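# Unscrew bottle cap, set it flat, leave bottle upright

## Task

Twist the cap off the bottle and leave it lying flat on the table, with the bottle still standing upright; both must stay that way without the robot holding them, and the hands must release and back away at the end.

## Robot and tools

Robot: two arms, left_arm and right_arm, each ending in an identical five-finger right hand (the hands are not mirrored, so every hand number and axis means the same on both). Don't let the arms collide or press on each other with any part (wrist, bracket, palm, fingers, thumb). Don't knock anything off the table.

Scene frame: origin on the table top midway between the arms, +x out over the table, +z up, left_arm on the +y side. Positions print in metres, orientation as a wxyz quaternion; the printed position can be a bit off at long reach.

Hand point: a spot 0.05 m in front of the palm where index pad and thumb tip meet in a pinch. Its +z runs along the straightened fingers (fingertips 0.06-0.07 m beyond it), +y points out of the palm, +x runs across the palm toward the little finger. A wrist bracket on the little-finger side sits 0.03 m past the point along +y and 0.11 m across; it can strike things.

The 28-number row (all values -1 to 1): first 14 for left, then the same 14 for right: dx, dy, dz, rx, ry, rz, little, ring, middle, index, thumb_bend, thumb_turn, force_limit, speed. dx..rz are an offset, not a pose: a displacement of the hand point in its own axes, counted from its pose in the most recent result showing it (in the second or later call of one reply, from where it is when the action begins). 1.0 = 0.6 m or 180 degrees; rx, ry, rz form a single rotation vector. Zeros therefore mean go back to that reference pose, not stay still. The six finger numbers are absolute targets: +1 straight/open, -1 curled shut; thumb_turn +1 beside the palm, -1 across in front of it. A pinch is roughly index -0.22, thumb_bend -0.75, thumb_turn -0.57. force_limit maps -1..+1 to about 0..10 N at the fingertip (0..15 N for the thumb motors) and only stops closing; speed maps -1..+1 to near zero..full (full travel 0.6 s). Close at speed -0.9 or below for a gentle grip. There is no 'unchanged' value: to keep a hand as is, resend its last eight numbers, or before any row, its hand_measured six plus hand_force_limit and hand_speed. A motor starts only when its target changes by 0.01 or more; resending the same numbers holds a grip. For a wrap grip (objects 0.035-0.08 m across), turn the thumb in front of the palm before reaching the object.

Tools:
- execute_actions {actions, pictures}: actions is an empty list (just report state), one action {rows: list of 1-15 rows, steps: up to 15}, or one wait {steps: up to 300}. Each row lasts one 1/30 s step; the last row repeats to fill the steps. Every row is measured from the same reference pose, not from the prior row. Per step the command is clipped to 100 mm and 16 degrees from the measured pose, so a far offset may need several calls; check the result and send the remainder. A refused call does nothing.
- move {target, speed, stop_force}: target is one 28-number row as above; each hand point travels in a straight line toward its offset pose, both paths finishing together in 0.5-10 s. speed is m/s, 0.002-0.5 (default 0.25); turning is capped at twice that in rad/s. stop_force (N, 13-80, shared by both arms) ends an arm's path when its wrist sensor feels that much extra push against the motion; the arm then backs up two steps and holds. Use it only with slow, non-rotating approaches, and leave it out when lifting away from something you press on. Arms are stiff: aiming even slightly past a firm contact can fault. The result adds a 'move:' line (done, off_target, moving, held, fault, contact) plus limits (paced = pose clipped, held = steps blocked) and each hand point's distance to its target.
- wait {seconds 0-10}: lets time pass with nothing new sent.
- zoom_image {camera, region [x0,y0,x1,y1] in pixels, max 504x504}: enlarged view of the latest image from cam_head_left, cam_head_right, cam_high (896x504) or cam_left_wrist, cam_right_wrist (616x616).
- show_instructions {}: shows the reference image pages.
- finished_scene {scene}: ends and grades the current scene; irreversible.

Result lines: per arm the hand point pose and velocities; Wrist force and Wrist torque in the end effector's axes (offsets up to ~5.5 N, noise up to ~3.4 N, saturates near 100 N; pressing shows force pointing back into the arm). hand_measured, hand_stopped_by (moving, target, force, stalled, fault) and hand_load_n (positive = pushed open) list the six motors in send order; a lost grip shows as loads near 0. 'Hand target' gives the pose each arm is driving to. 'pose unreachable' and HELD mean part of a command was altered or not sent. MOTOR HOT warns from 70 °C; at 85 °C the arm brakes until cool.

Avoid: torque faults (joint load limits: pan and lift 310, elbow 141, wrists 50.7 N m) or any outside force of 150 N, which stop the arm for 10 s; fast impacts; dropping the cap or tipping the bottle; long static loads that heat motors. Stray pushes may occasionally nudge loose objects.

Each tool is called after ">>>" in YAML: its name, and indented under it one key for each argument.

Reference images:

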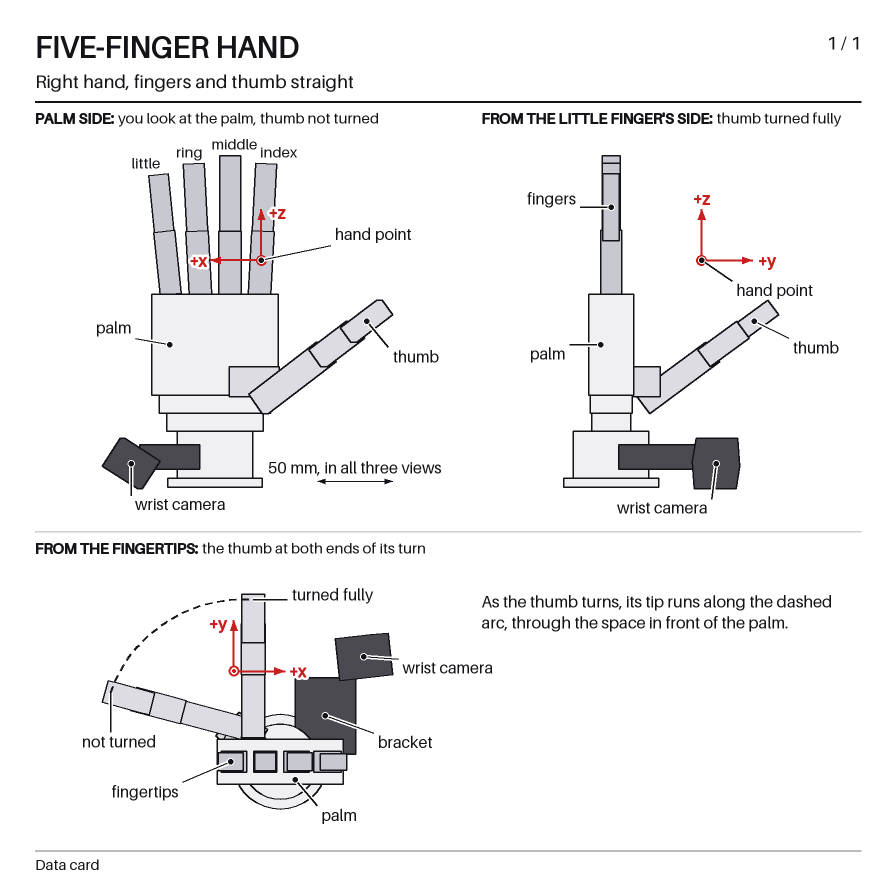

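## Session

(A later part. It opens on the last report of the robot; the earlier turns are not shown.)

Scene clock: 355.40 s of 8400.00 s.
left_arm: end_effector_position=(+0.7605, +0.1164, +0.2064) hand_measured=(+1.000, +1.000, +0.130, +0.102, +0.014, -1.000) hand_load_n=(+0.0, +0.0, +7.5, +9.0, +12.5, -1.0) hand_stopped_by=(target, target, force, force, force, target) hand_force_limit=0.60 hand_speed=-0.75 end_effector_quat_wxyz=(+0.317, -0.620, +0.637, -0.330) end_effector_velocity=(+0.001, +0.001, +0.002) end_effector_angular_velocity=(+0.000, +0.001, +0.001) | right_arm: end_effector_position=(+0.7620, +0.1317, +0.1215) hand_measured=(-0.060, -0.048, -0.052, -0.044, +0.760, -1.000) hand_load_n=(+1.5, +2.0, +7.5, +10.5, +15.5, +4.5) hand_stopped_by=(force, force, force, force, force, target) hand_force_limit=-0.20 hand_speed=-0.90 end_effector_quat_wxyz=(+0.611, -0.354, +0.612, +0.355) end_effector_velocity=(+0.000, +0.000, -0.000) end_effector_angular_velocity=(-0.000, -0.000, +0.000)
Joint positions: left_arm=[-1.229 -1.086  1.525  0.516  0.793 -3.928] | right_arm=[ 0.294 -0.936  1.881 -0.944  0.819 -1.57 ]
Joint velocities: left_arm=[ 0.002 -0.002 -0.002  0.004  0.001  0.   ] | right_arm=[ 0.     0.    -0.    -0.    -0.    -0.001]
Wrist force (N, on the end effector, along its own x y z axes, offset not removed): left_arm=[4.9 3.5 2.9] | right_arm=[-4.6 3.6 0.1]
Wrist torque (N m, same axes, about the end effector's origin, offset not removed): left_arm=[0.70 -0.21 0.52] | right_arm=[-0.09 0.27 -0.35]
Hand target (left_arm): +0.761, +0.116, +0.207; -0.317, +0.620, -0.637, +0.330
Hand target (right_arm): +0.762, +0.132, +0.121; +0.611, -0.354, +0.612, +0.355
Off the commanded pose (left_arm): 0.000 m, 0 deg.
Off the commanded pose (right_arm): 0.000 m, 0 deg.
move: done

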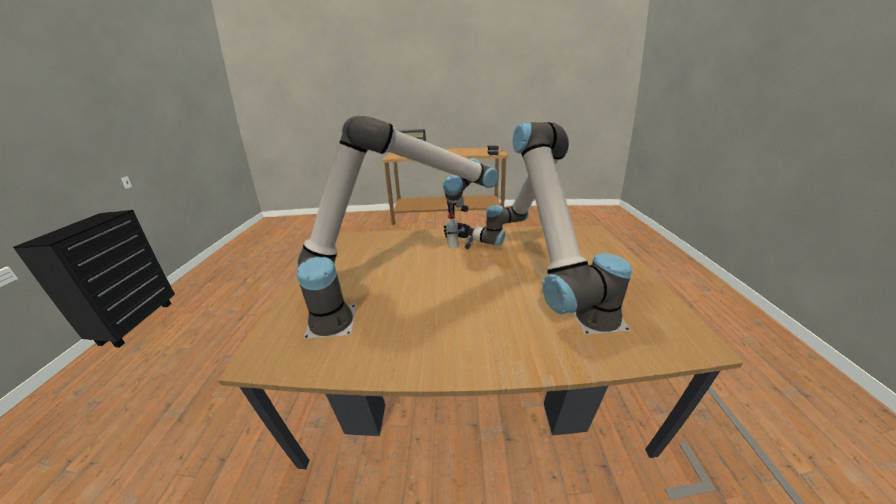

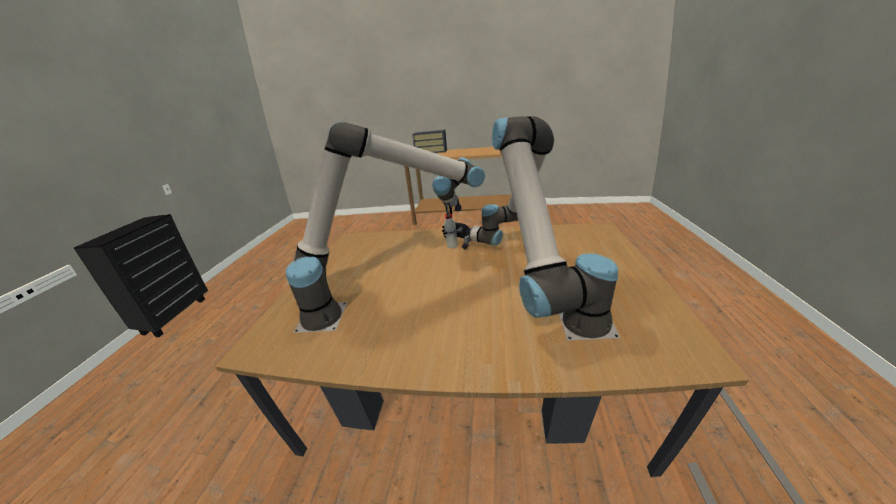

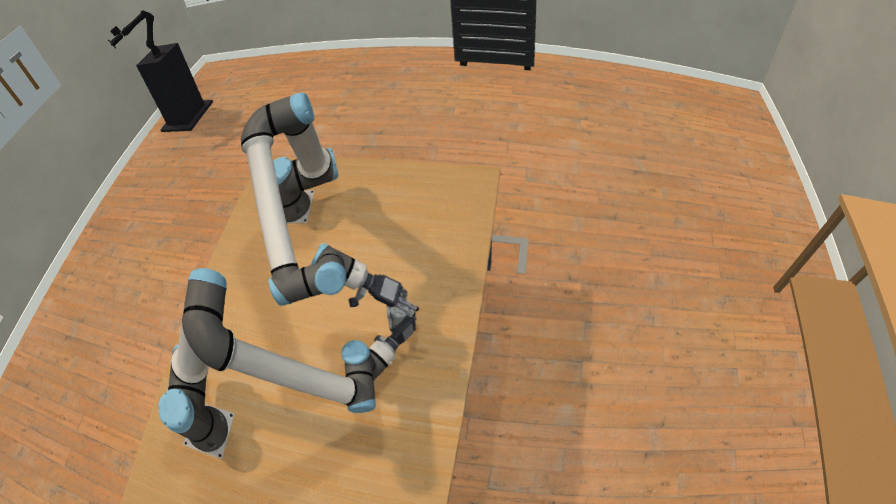

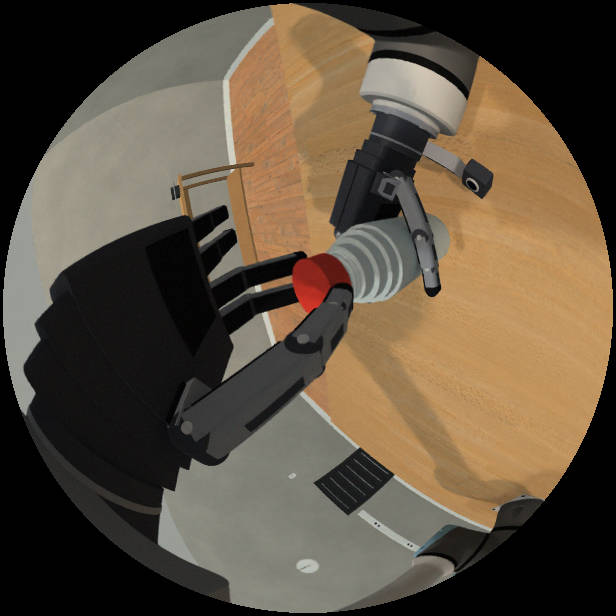

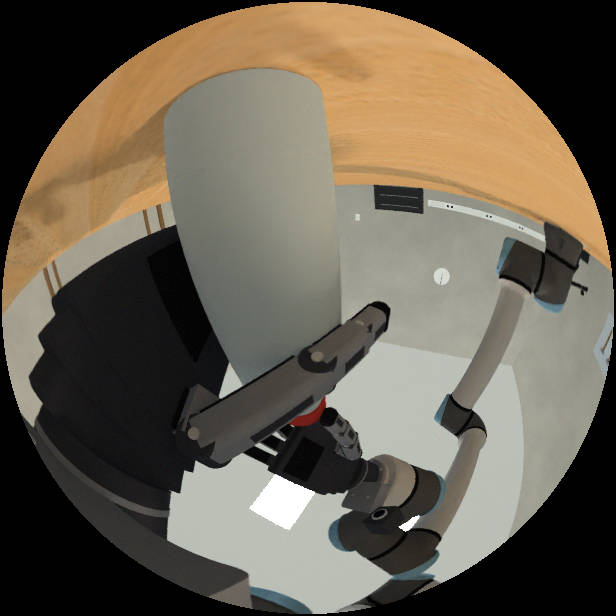

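>>> move:
  target: [0,-0.0543,-0.0387,0,0,0,1,1,-0.6,-0.6,-0.9,-1,0.6,-0.75,0,0,0,0,0,0,-1,-1,-1,-1,-1,-1,-0.2,-0.9]
  speed: 0.05

>>> move:
  target: [-0.42,0,0,0,0,0,1,1,-0.6,-0.6,-0.9,-1,0.6,-0.75,0,0,0,0,0,0,1,1,1,1,1,-1,-0.2,-0.3]

>>> move:
  target: [0,0.28,0.199,0,0,0,1,1,-0.6,-0.6,-0.9,-1,0.6,-0.75,0,-0.03,-0.3,0,0,0,1,1,1,1,1,-1,-0.2,-0.3]
  speed: 0.15

>>> move:
  target: [0,0.034,0.024,0,0,0,1,1,-0.6,-0.6,-0.9,-1,0.6,-0.75,0,0,0,0,0,0,1,1,1,1,1,-1,-0.2,-0.3]
  speed: 0.005
  stop_force: 13

Scene clock: 371.87 s of 8400.00 s.
left_arm: end_effector_position=(+0.7606, +0.1166, +0.2461) hand_measured=(+1.000, +1.000, +0.130, +0.102, +0.014, -1.000) hand_load_n=(+0.0, +0.0, +7.0, +8.5, +13.0, +0.0) hand_stopped_by=(target, target, force, force, force, target) hand_force_limit=0.60 hand_speed=-0.75 end_effector_quat_wxyz=(+0.317, -0.620, +0.637, -0.330) end_effector_velocity=(+0.000, -0.000, +0.003) end_effector_angular_velocity=(-0.000, -0.001, -0.000) | right_arm: end_effector_position=(+0.7620, +0.1317, +0.1215) hand_measured=(-0.060, -0.048, -0.052, -0.044, +0.760, -1.000) hand_load_n=(+1.5, +2.0, +7.5, +10.0, +15.5, +4.0) hand_stopped_by=(force, force, force, force, force, target) hand_force_limit=-0.20 hand_speed=-0.90 end_effector_quat_wxyz=(+0.611, -0.354, +0.612, +0.355) end_effector_velocity=(+0.000, +0.000, +0.001) end_effector_angular_velocity=(+0.000, -0.000, +0.000)
Joint positions: left_arm=[-1.228 -1.112  1.489  0.578  0.793 -3.928] | right_arm=[ 0.294 -0.936  1.881 -0.944  0.819 -1.57 ]
Joint velocities: left_arm=[-0.    -0.002 -0.003  0.004 -0.001  0.   ] | right_arm=[ 0.    -0.001 -0.     0.001 -0.     0.   ]
Wrist force (N, on the end effector, along its own x y z axes, offset not removed): left_arm=[2.6 2.4 1.6] | right_arm=[-1.7 -0.4 0.9]
Wrist torque (N m, same axes, about the end effector's origin, offset not removed): left_arm=[0.51 -0.33 0.55] | right_arm=[-0.33 -0.13 0.03]
Hand target (left_arm): +0.761, +0.117, +0.246; -0.317, +0.620, -0.637, +0.330
Hand target (right_arm): +0.762, +0.132, +0.121; +0.611, -0.354, +0.612, +0.355
Off the commanded pose (left_arm): 0.000 m, 0 deg.
Off the commanded pose (right_arm): 0.000 m, 0 deg.
After step 90, 12.23 s passed at rest.
move: done

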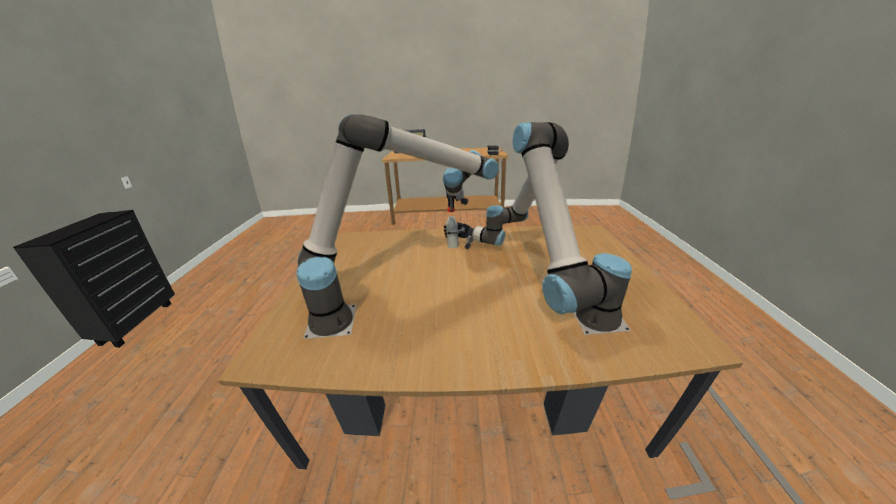

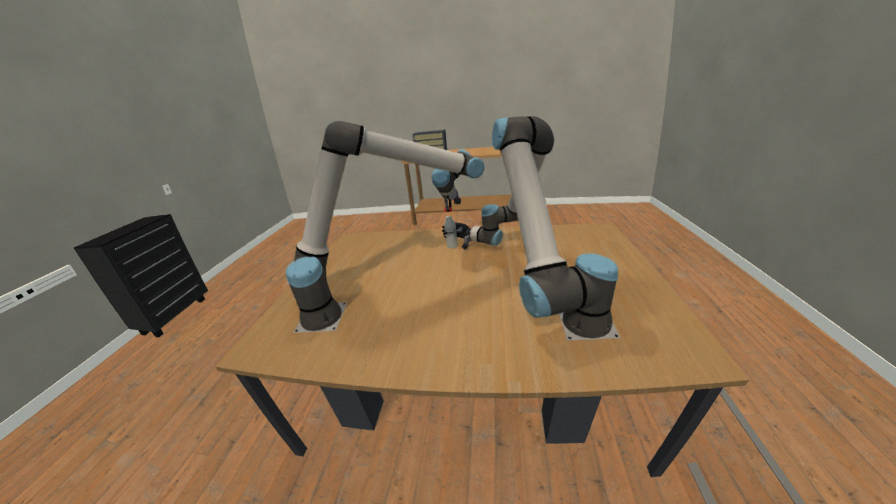

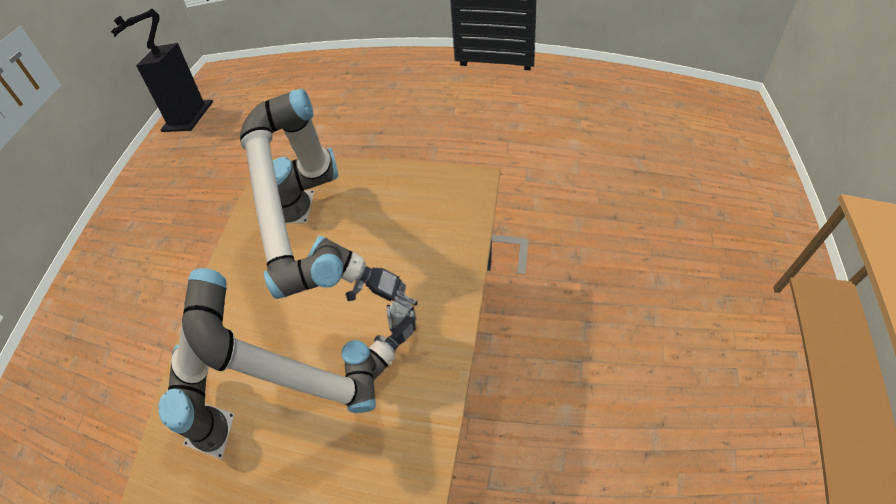

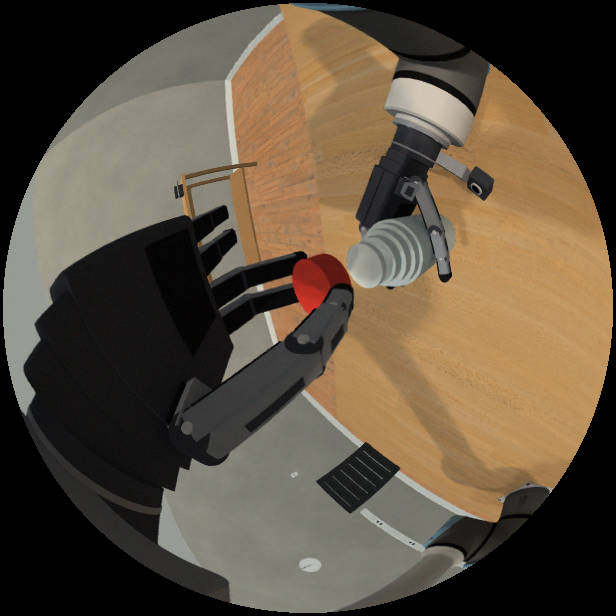

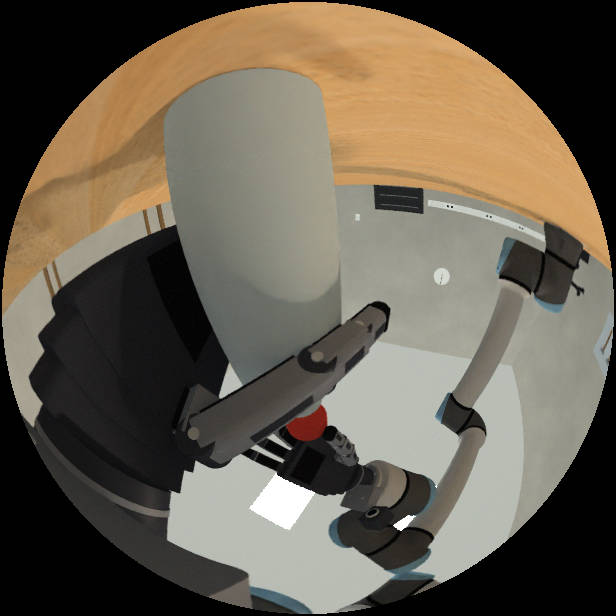

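Scene clock: 373.57 s of 8400.00 s.
left_arm: end_effector_position=(+0.7682, +0.3681, +0.2447) hand_measured=(+1.000, +1.000, +0.130, +0.102, +0.014, -1.000) hand_load_n=(+0.0, +0.0, +7.0, +8.5, +13.0, +0.0) hand_stopped_by=(target, target, force, force, force, target) hand_force_limit=0.60 hand_speed=-0.75 end_effector_quat_wxyz=(+0.317, -0.620, +0.637, -0.329) end_effector_velocity=(-0.000, +0.002, +0.001) end_effector_angular_velocity=(-0.001, -0.001, -0.002) | right_arm: end_effector_position=(+0.7620, +0.1317, +0.1215) hand_measured=(+1.000, +1.000, +1.000, +1.000, +1.000, -1.000) hand_load_n=(+0.0, +0.0, +0.0, +0.0, +0.0, +0.0) hand_stopped_by=(target, target, target, target, target, target) hand_force_limit=-0.20 hand_speed=-0.30 end_effector_quat_wxyz=(+0.611, -0.354, +0.612, +0.355) end_effector_velocity=(-0.000, +0.000, +0.000) end_effector_angular_velocity=(+0.001, +0.000, +0.001)
Joint positions: left_arm=[-0.984 -1.378  1.829  0.345  0.951 -3.683] | right_arm=[ 0.294 -0.936  1.881 -0.944  0.819 -1.57 ]
Joint velocities: left_arm=[ 0.003 -0.004  0.003 -0.003  0.003  0.004] | right_arm=[-0.    -0.    -0.    -0.    -0.001  0.001]
Wrist force (N, on the end effector, along its own x y z axes, offset not removed): left_arm=[2.4 2.6 1.9] | right_arm=[-0.3 2.0 -4.1]
Wrist torque (N m, same axes, about the end effector's origin, offset not removed): left_arm=[0.56 -0.30 0.54] | right_arm=[0.25 0.10 -0.04]
Hand target (left_arm): +0.768, +0.368, +0.245; -0.317, +0.620, -0.637, +0.330
Hand target (right_arm): +0.762, +0.132, +0.121; +0.611, -0.354, +0.612, +0.355
Off the commanded pose (left_arm): 0.000 m, 0 deg.
Off the commanded pose (right_arm): 0.000 m, 0 deg.
move: done

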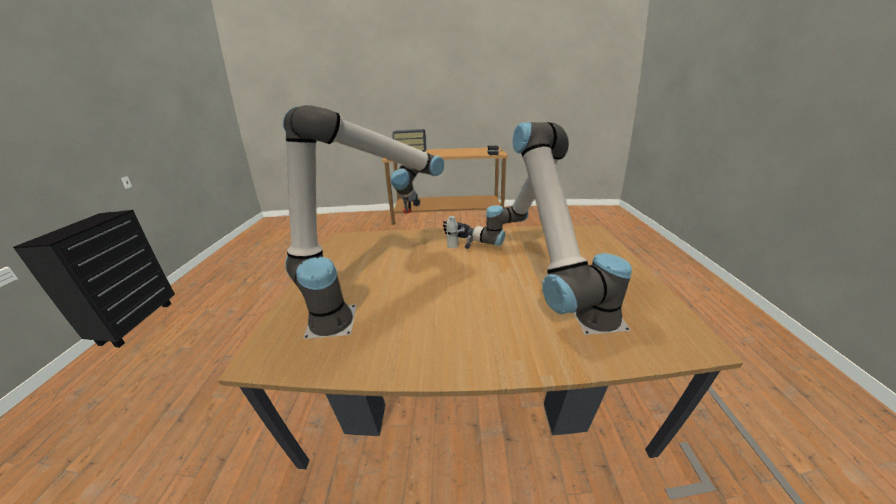

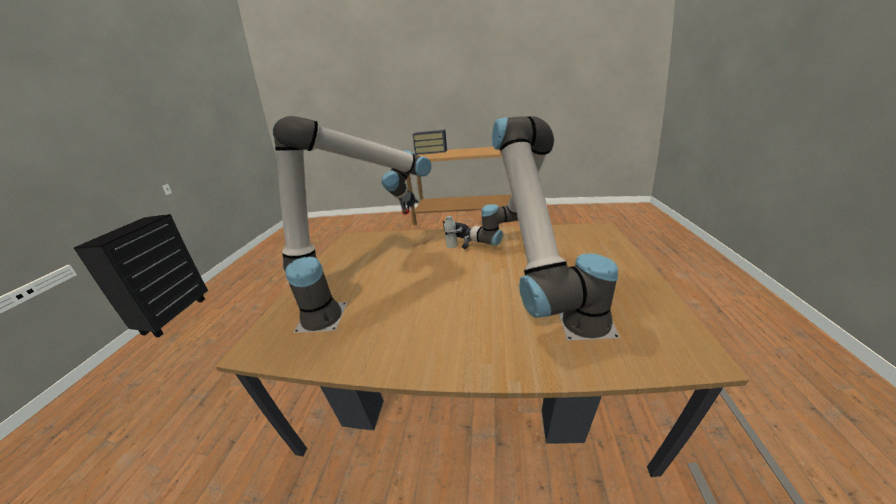

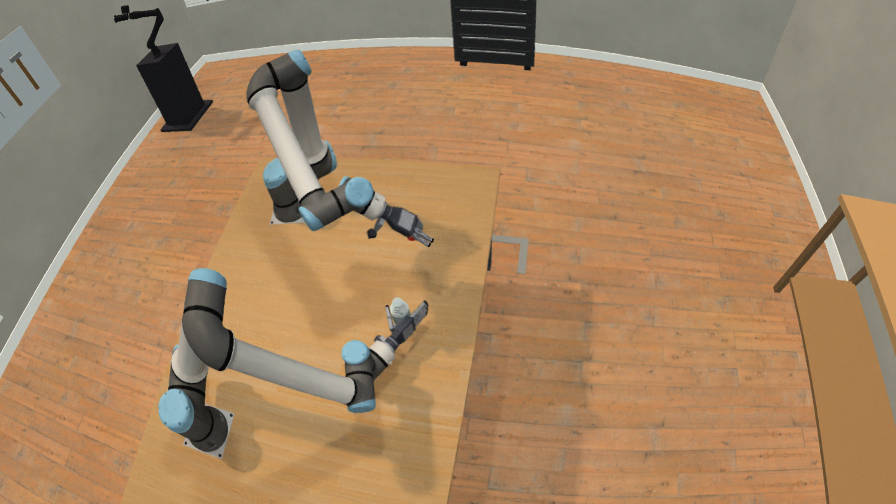

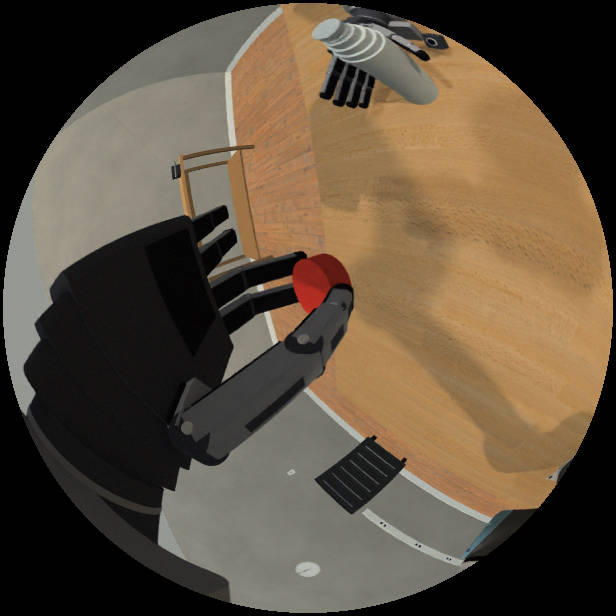

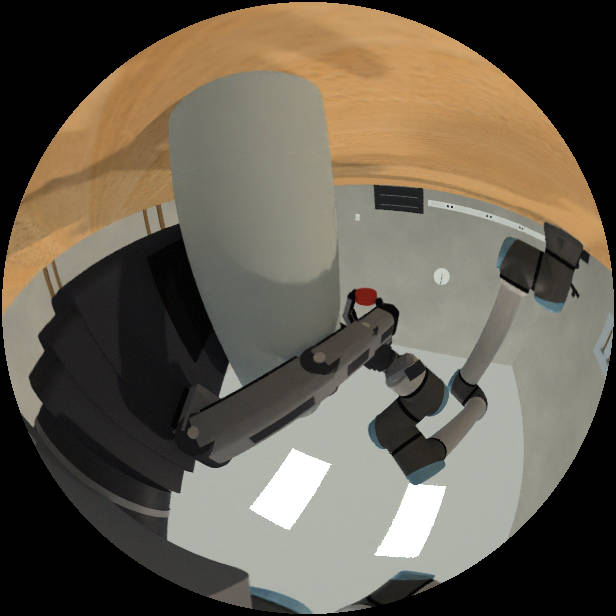

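Scene clock: 375.57 s of 8400.00 s.
left_arm: end_effector_position=(+0.7674, +0.3672, +0.0390) hand_measured=(+1.000, +1.000, +0.130, +0.102, +0.014, -1.000) hand_load_n=(+0.0, +0.0, +7.0, +8.5, +13.0, +0.0) hand_stopped_by=(target, target, force, force, force, target) hand_force_limit=0.60 hand_speed=-0.75 end_effector_quat_wxyz=(+0.317, -0.620, +0.637, -0.329) end_effector_velocity=(+0.000, -0.001, -0.003) end_effector_angular_velocity=(-0.000, +0.000, -0.001) | right_arm: end_effector_position=(+0.6879, -0.0330, +0.1215) hand_measured=(+1.000, +1.000, +1.000, +1.000, +1.000, -1.000) hand_load_n=(+0.0, +0.0, +0.0, +0.0, +0.0, +0.0) hand_stopped_by=(target, target, target, target, target, target) hand_force_limit=-0.20 hand_speed=-0.30 end_effector_quat_wxyz=(+0.611, -0.354, +0.612, +0.355) end_effector_velocity=(-0.001, -0.002, -0.001) end_effector_angular_velocity=(+0.000, +0.001, -0.001)
Joint positions: left_arm=[-0.986 -1.167  1.985 -0.02   0.949 -3.685] | right_arm=[ 0.056 -1.073  2.169 -1.095  0.581 -1.571]
Joint velocities: left_arm=[-0.     0.004  0.    -0.004  0.001  0.   ] | right_arm=[-0.004 -0.001  0.003 -0.002 -0.003  0.   ]
Wrist force (N, on the end effector, along its own x y z axes, offset not removed): left_arm=[1.4 3.5 2.2] | right_arm=[1.5 2.5 -1.3]
Wrist torque (N m, same axes, about the end effector's origin, offset not removed): left_arm=[0.70 -0.05 0.48] | right_arm=[0.15 -0.16 0.07]
Hand target (left_arm): +0.767, +0.367, +0.039; -0.317, +0.620, -0.637, +0.329
Hand target (right_arm): +0.688, -0.033, +0.122; +0.611, -0.354, +0.612, +0.355
Off the commanded pose (left_arm): 0.000 m, 0 deg.
Off the commanded pose (right_arm): 0.000 m, 0 deg.
move: done

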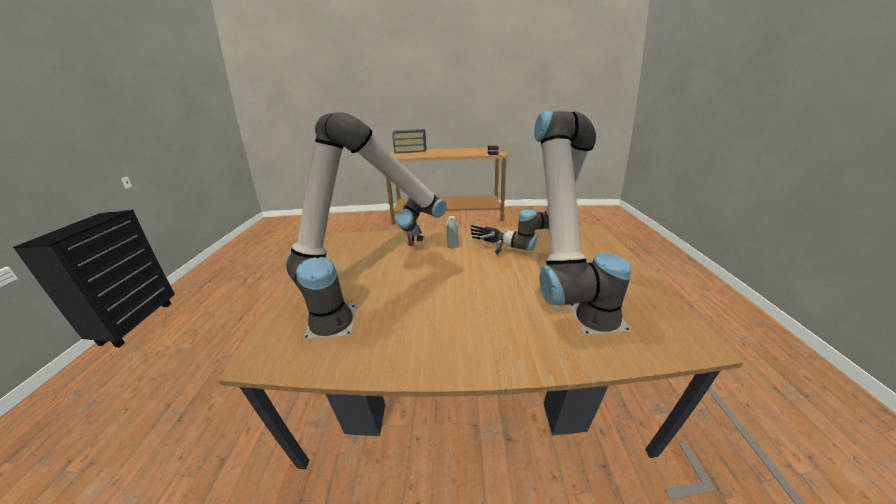

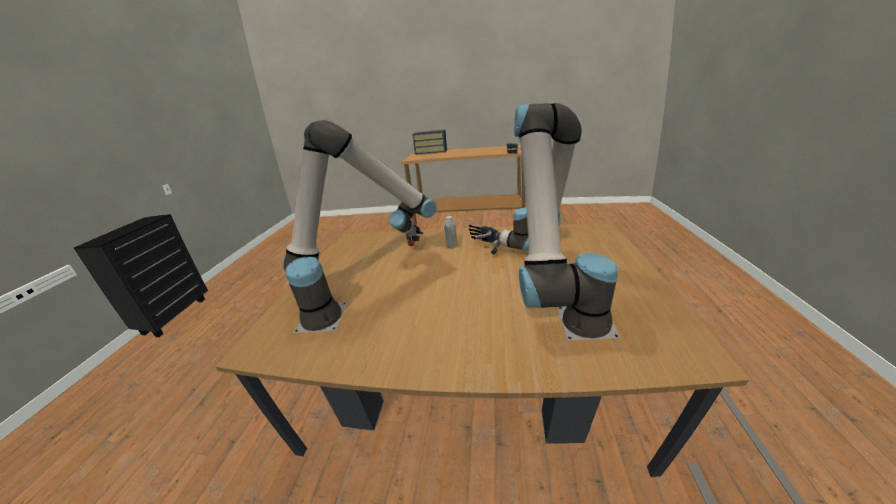

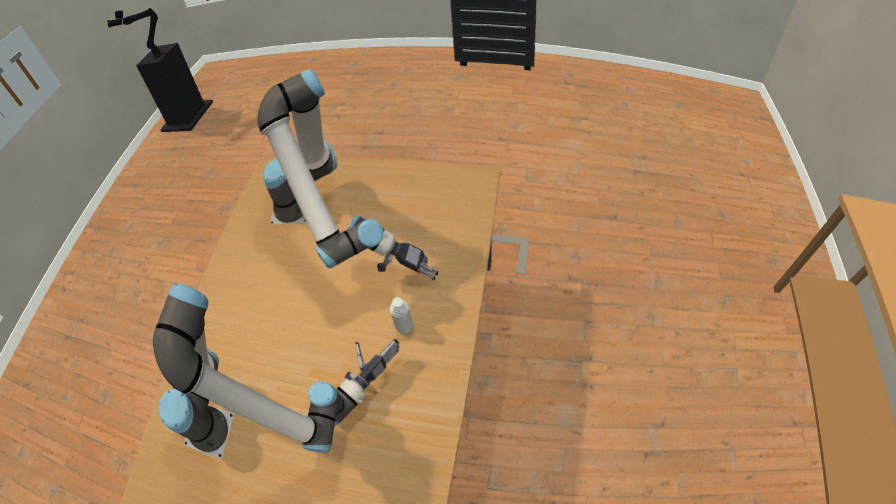

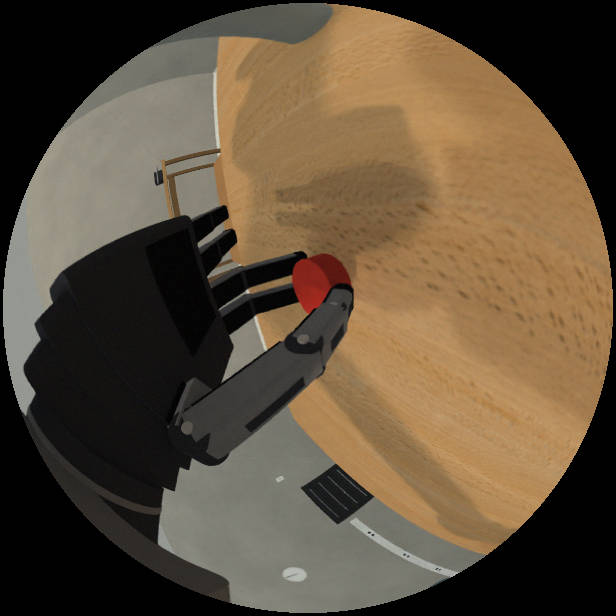

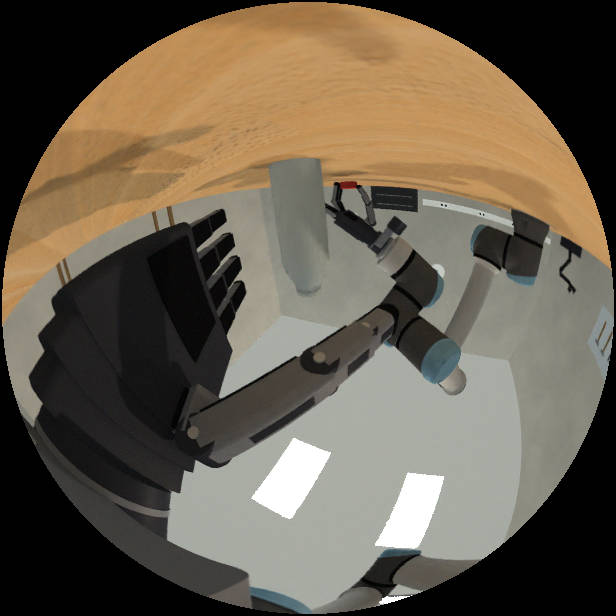

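Scene clock: 379.27 s of 8400.00 s.
left_arm: end_effector_position=(+0.7674, +0.3671, +0.0224) hand_measured=(+1.000, +1.000, +0.130, +0.102, +0.014, -1.000) hand_load_n=(+0.0, +0.0, +5.5, +8.5, +12.5, +1.0) hand_stopped_by=(target, target, force, force, force, target) hand_force_limit=0.60 hand_speed=-0.75 end_effector_quat_wxyz=(+0.317, -0.620, +0.637, -0.330) end_effector_velocity=(-0.001, +0.001, +0.000) end_effector_angular_velocity=(+0.000, +0.002, +0.001) | right_arm: end_effector_position=(+0.6879, -0.0330, +0.1215) hand_measured=(+1.000, +1.000, +1.000, +1.000, +1.000, -1.000) hand_load_n=(+0.0, +0.0, +0.0, +0.0, +0.0, +0.0) hand_stopped_by=(target, target, target, target, target, target) hand_force_limit=-0.20 hand_speed=-0.30 end_effector_quat_wxyz=(+0.611, -0.354, +0.612, +0.355) end_effector_velocity=(-0.001, +0.000, -0.000) end_effector_angular_velocity=(-0.000, +0.001, +0.001)
Joint positions: left_arm=[-0.986 -1.145  1.992 -0.049  0.949 -3.685] | right_arm=[ 0.056 -1.073  2.169 -1.095  0.581 -1.571]
Joint velocities: left_arm=[ 0.    -0.001  0.     0.003  0.    -0.001] | right_arm=[ 0.     0.     0.     0.001 -0.001 -0.   ]
Wrist force (N, on the end effector, along its own x y z axes, offset not removed): left_arm=[-0.6 -16.8 -17.0] | right_arm=[0.8 0.6 -1.6]
Wrist torque (N m, same axes, about the end effector's origin, offset not removed): left_arm=[0.94 0.08 0.12] | right_arm=[-0.04 0.10 -0.05]
Hand target (left_arm): +0.767, +0.367, +0.023; -0.317, +0.620, -0.637, +0.330
Hand target (right_arm): +0.688, -0.033, +0.122; +0.611, -0.354, +0.612, +0.355
Off the commanded pose (left_arm): 0.008 m, 0 deg.
Off the commanded pose (right_arm): 0.000 m, 0 deg.
move: contact (left_arm)

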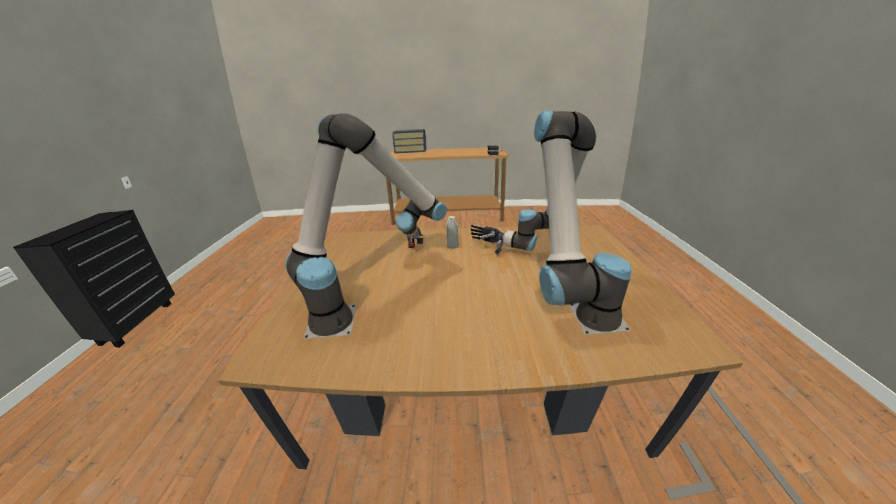

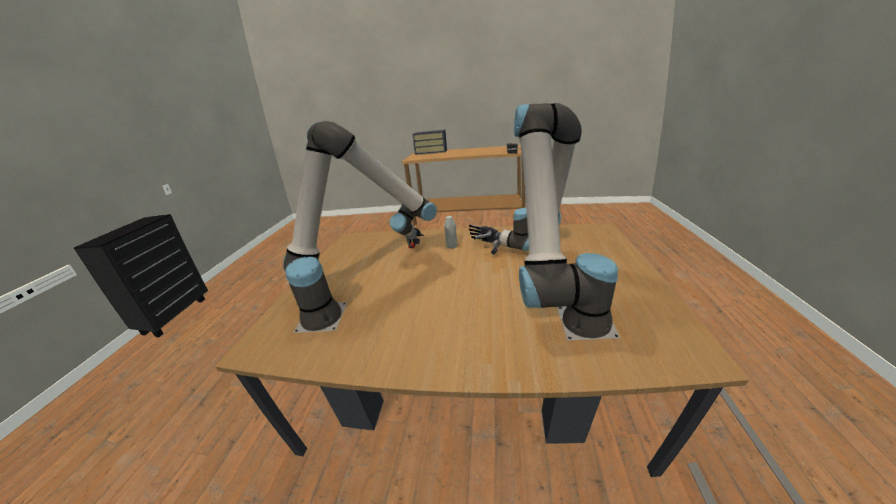

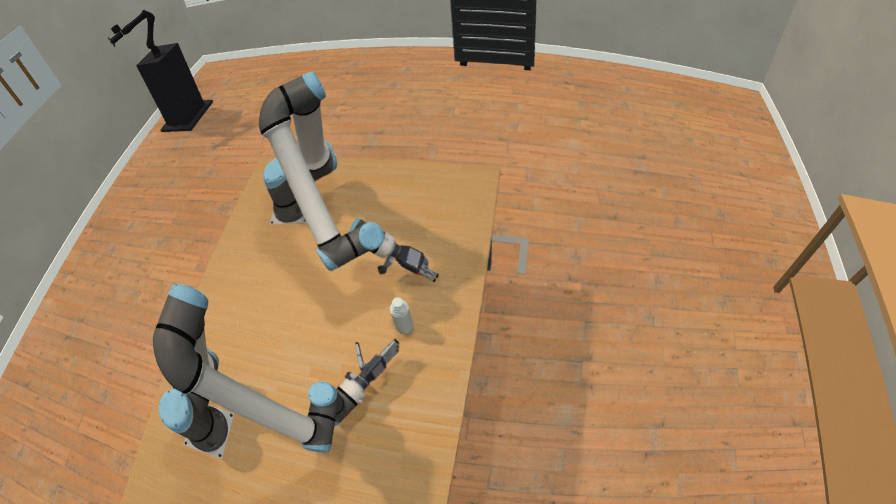

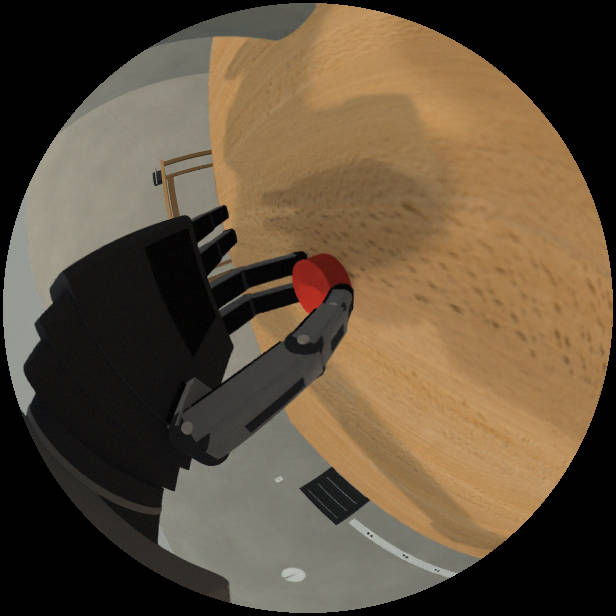

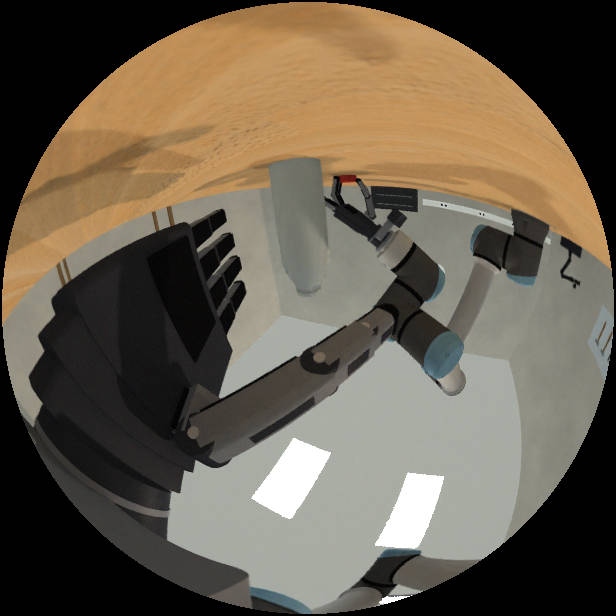

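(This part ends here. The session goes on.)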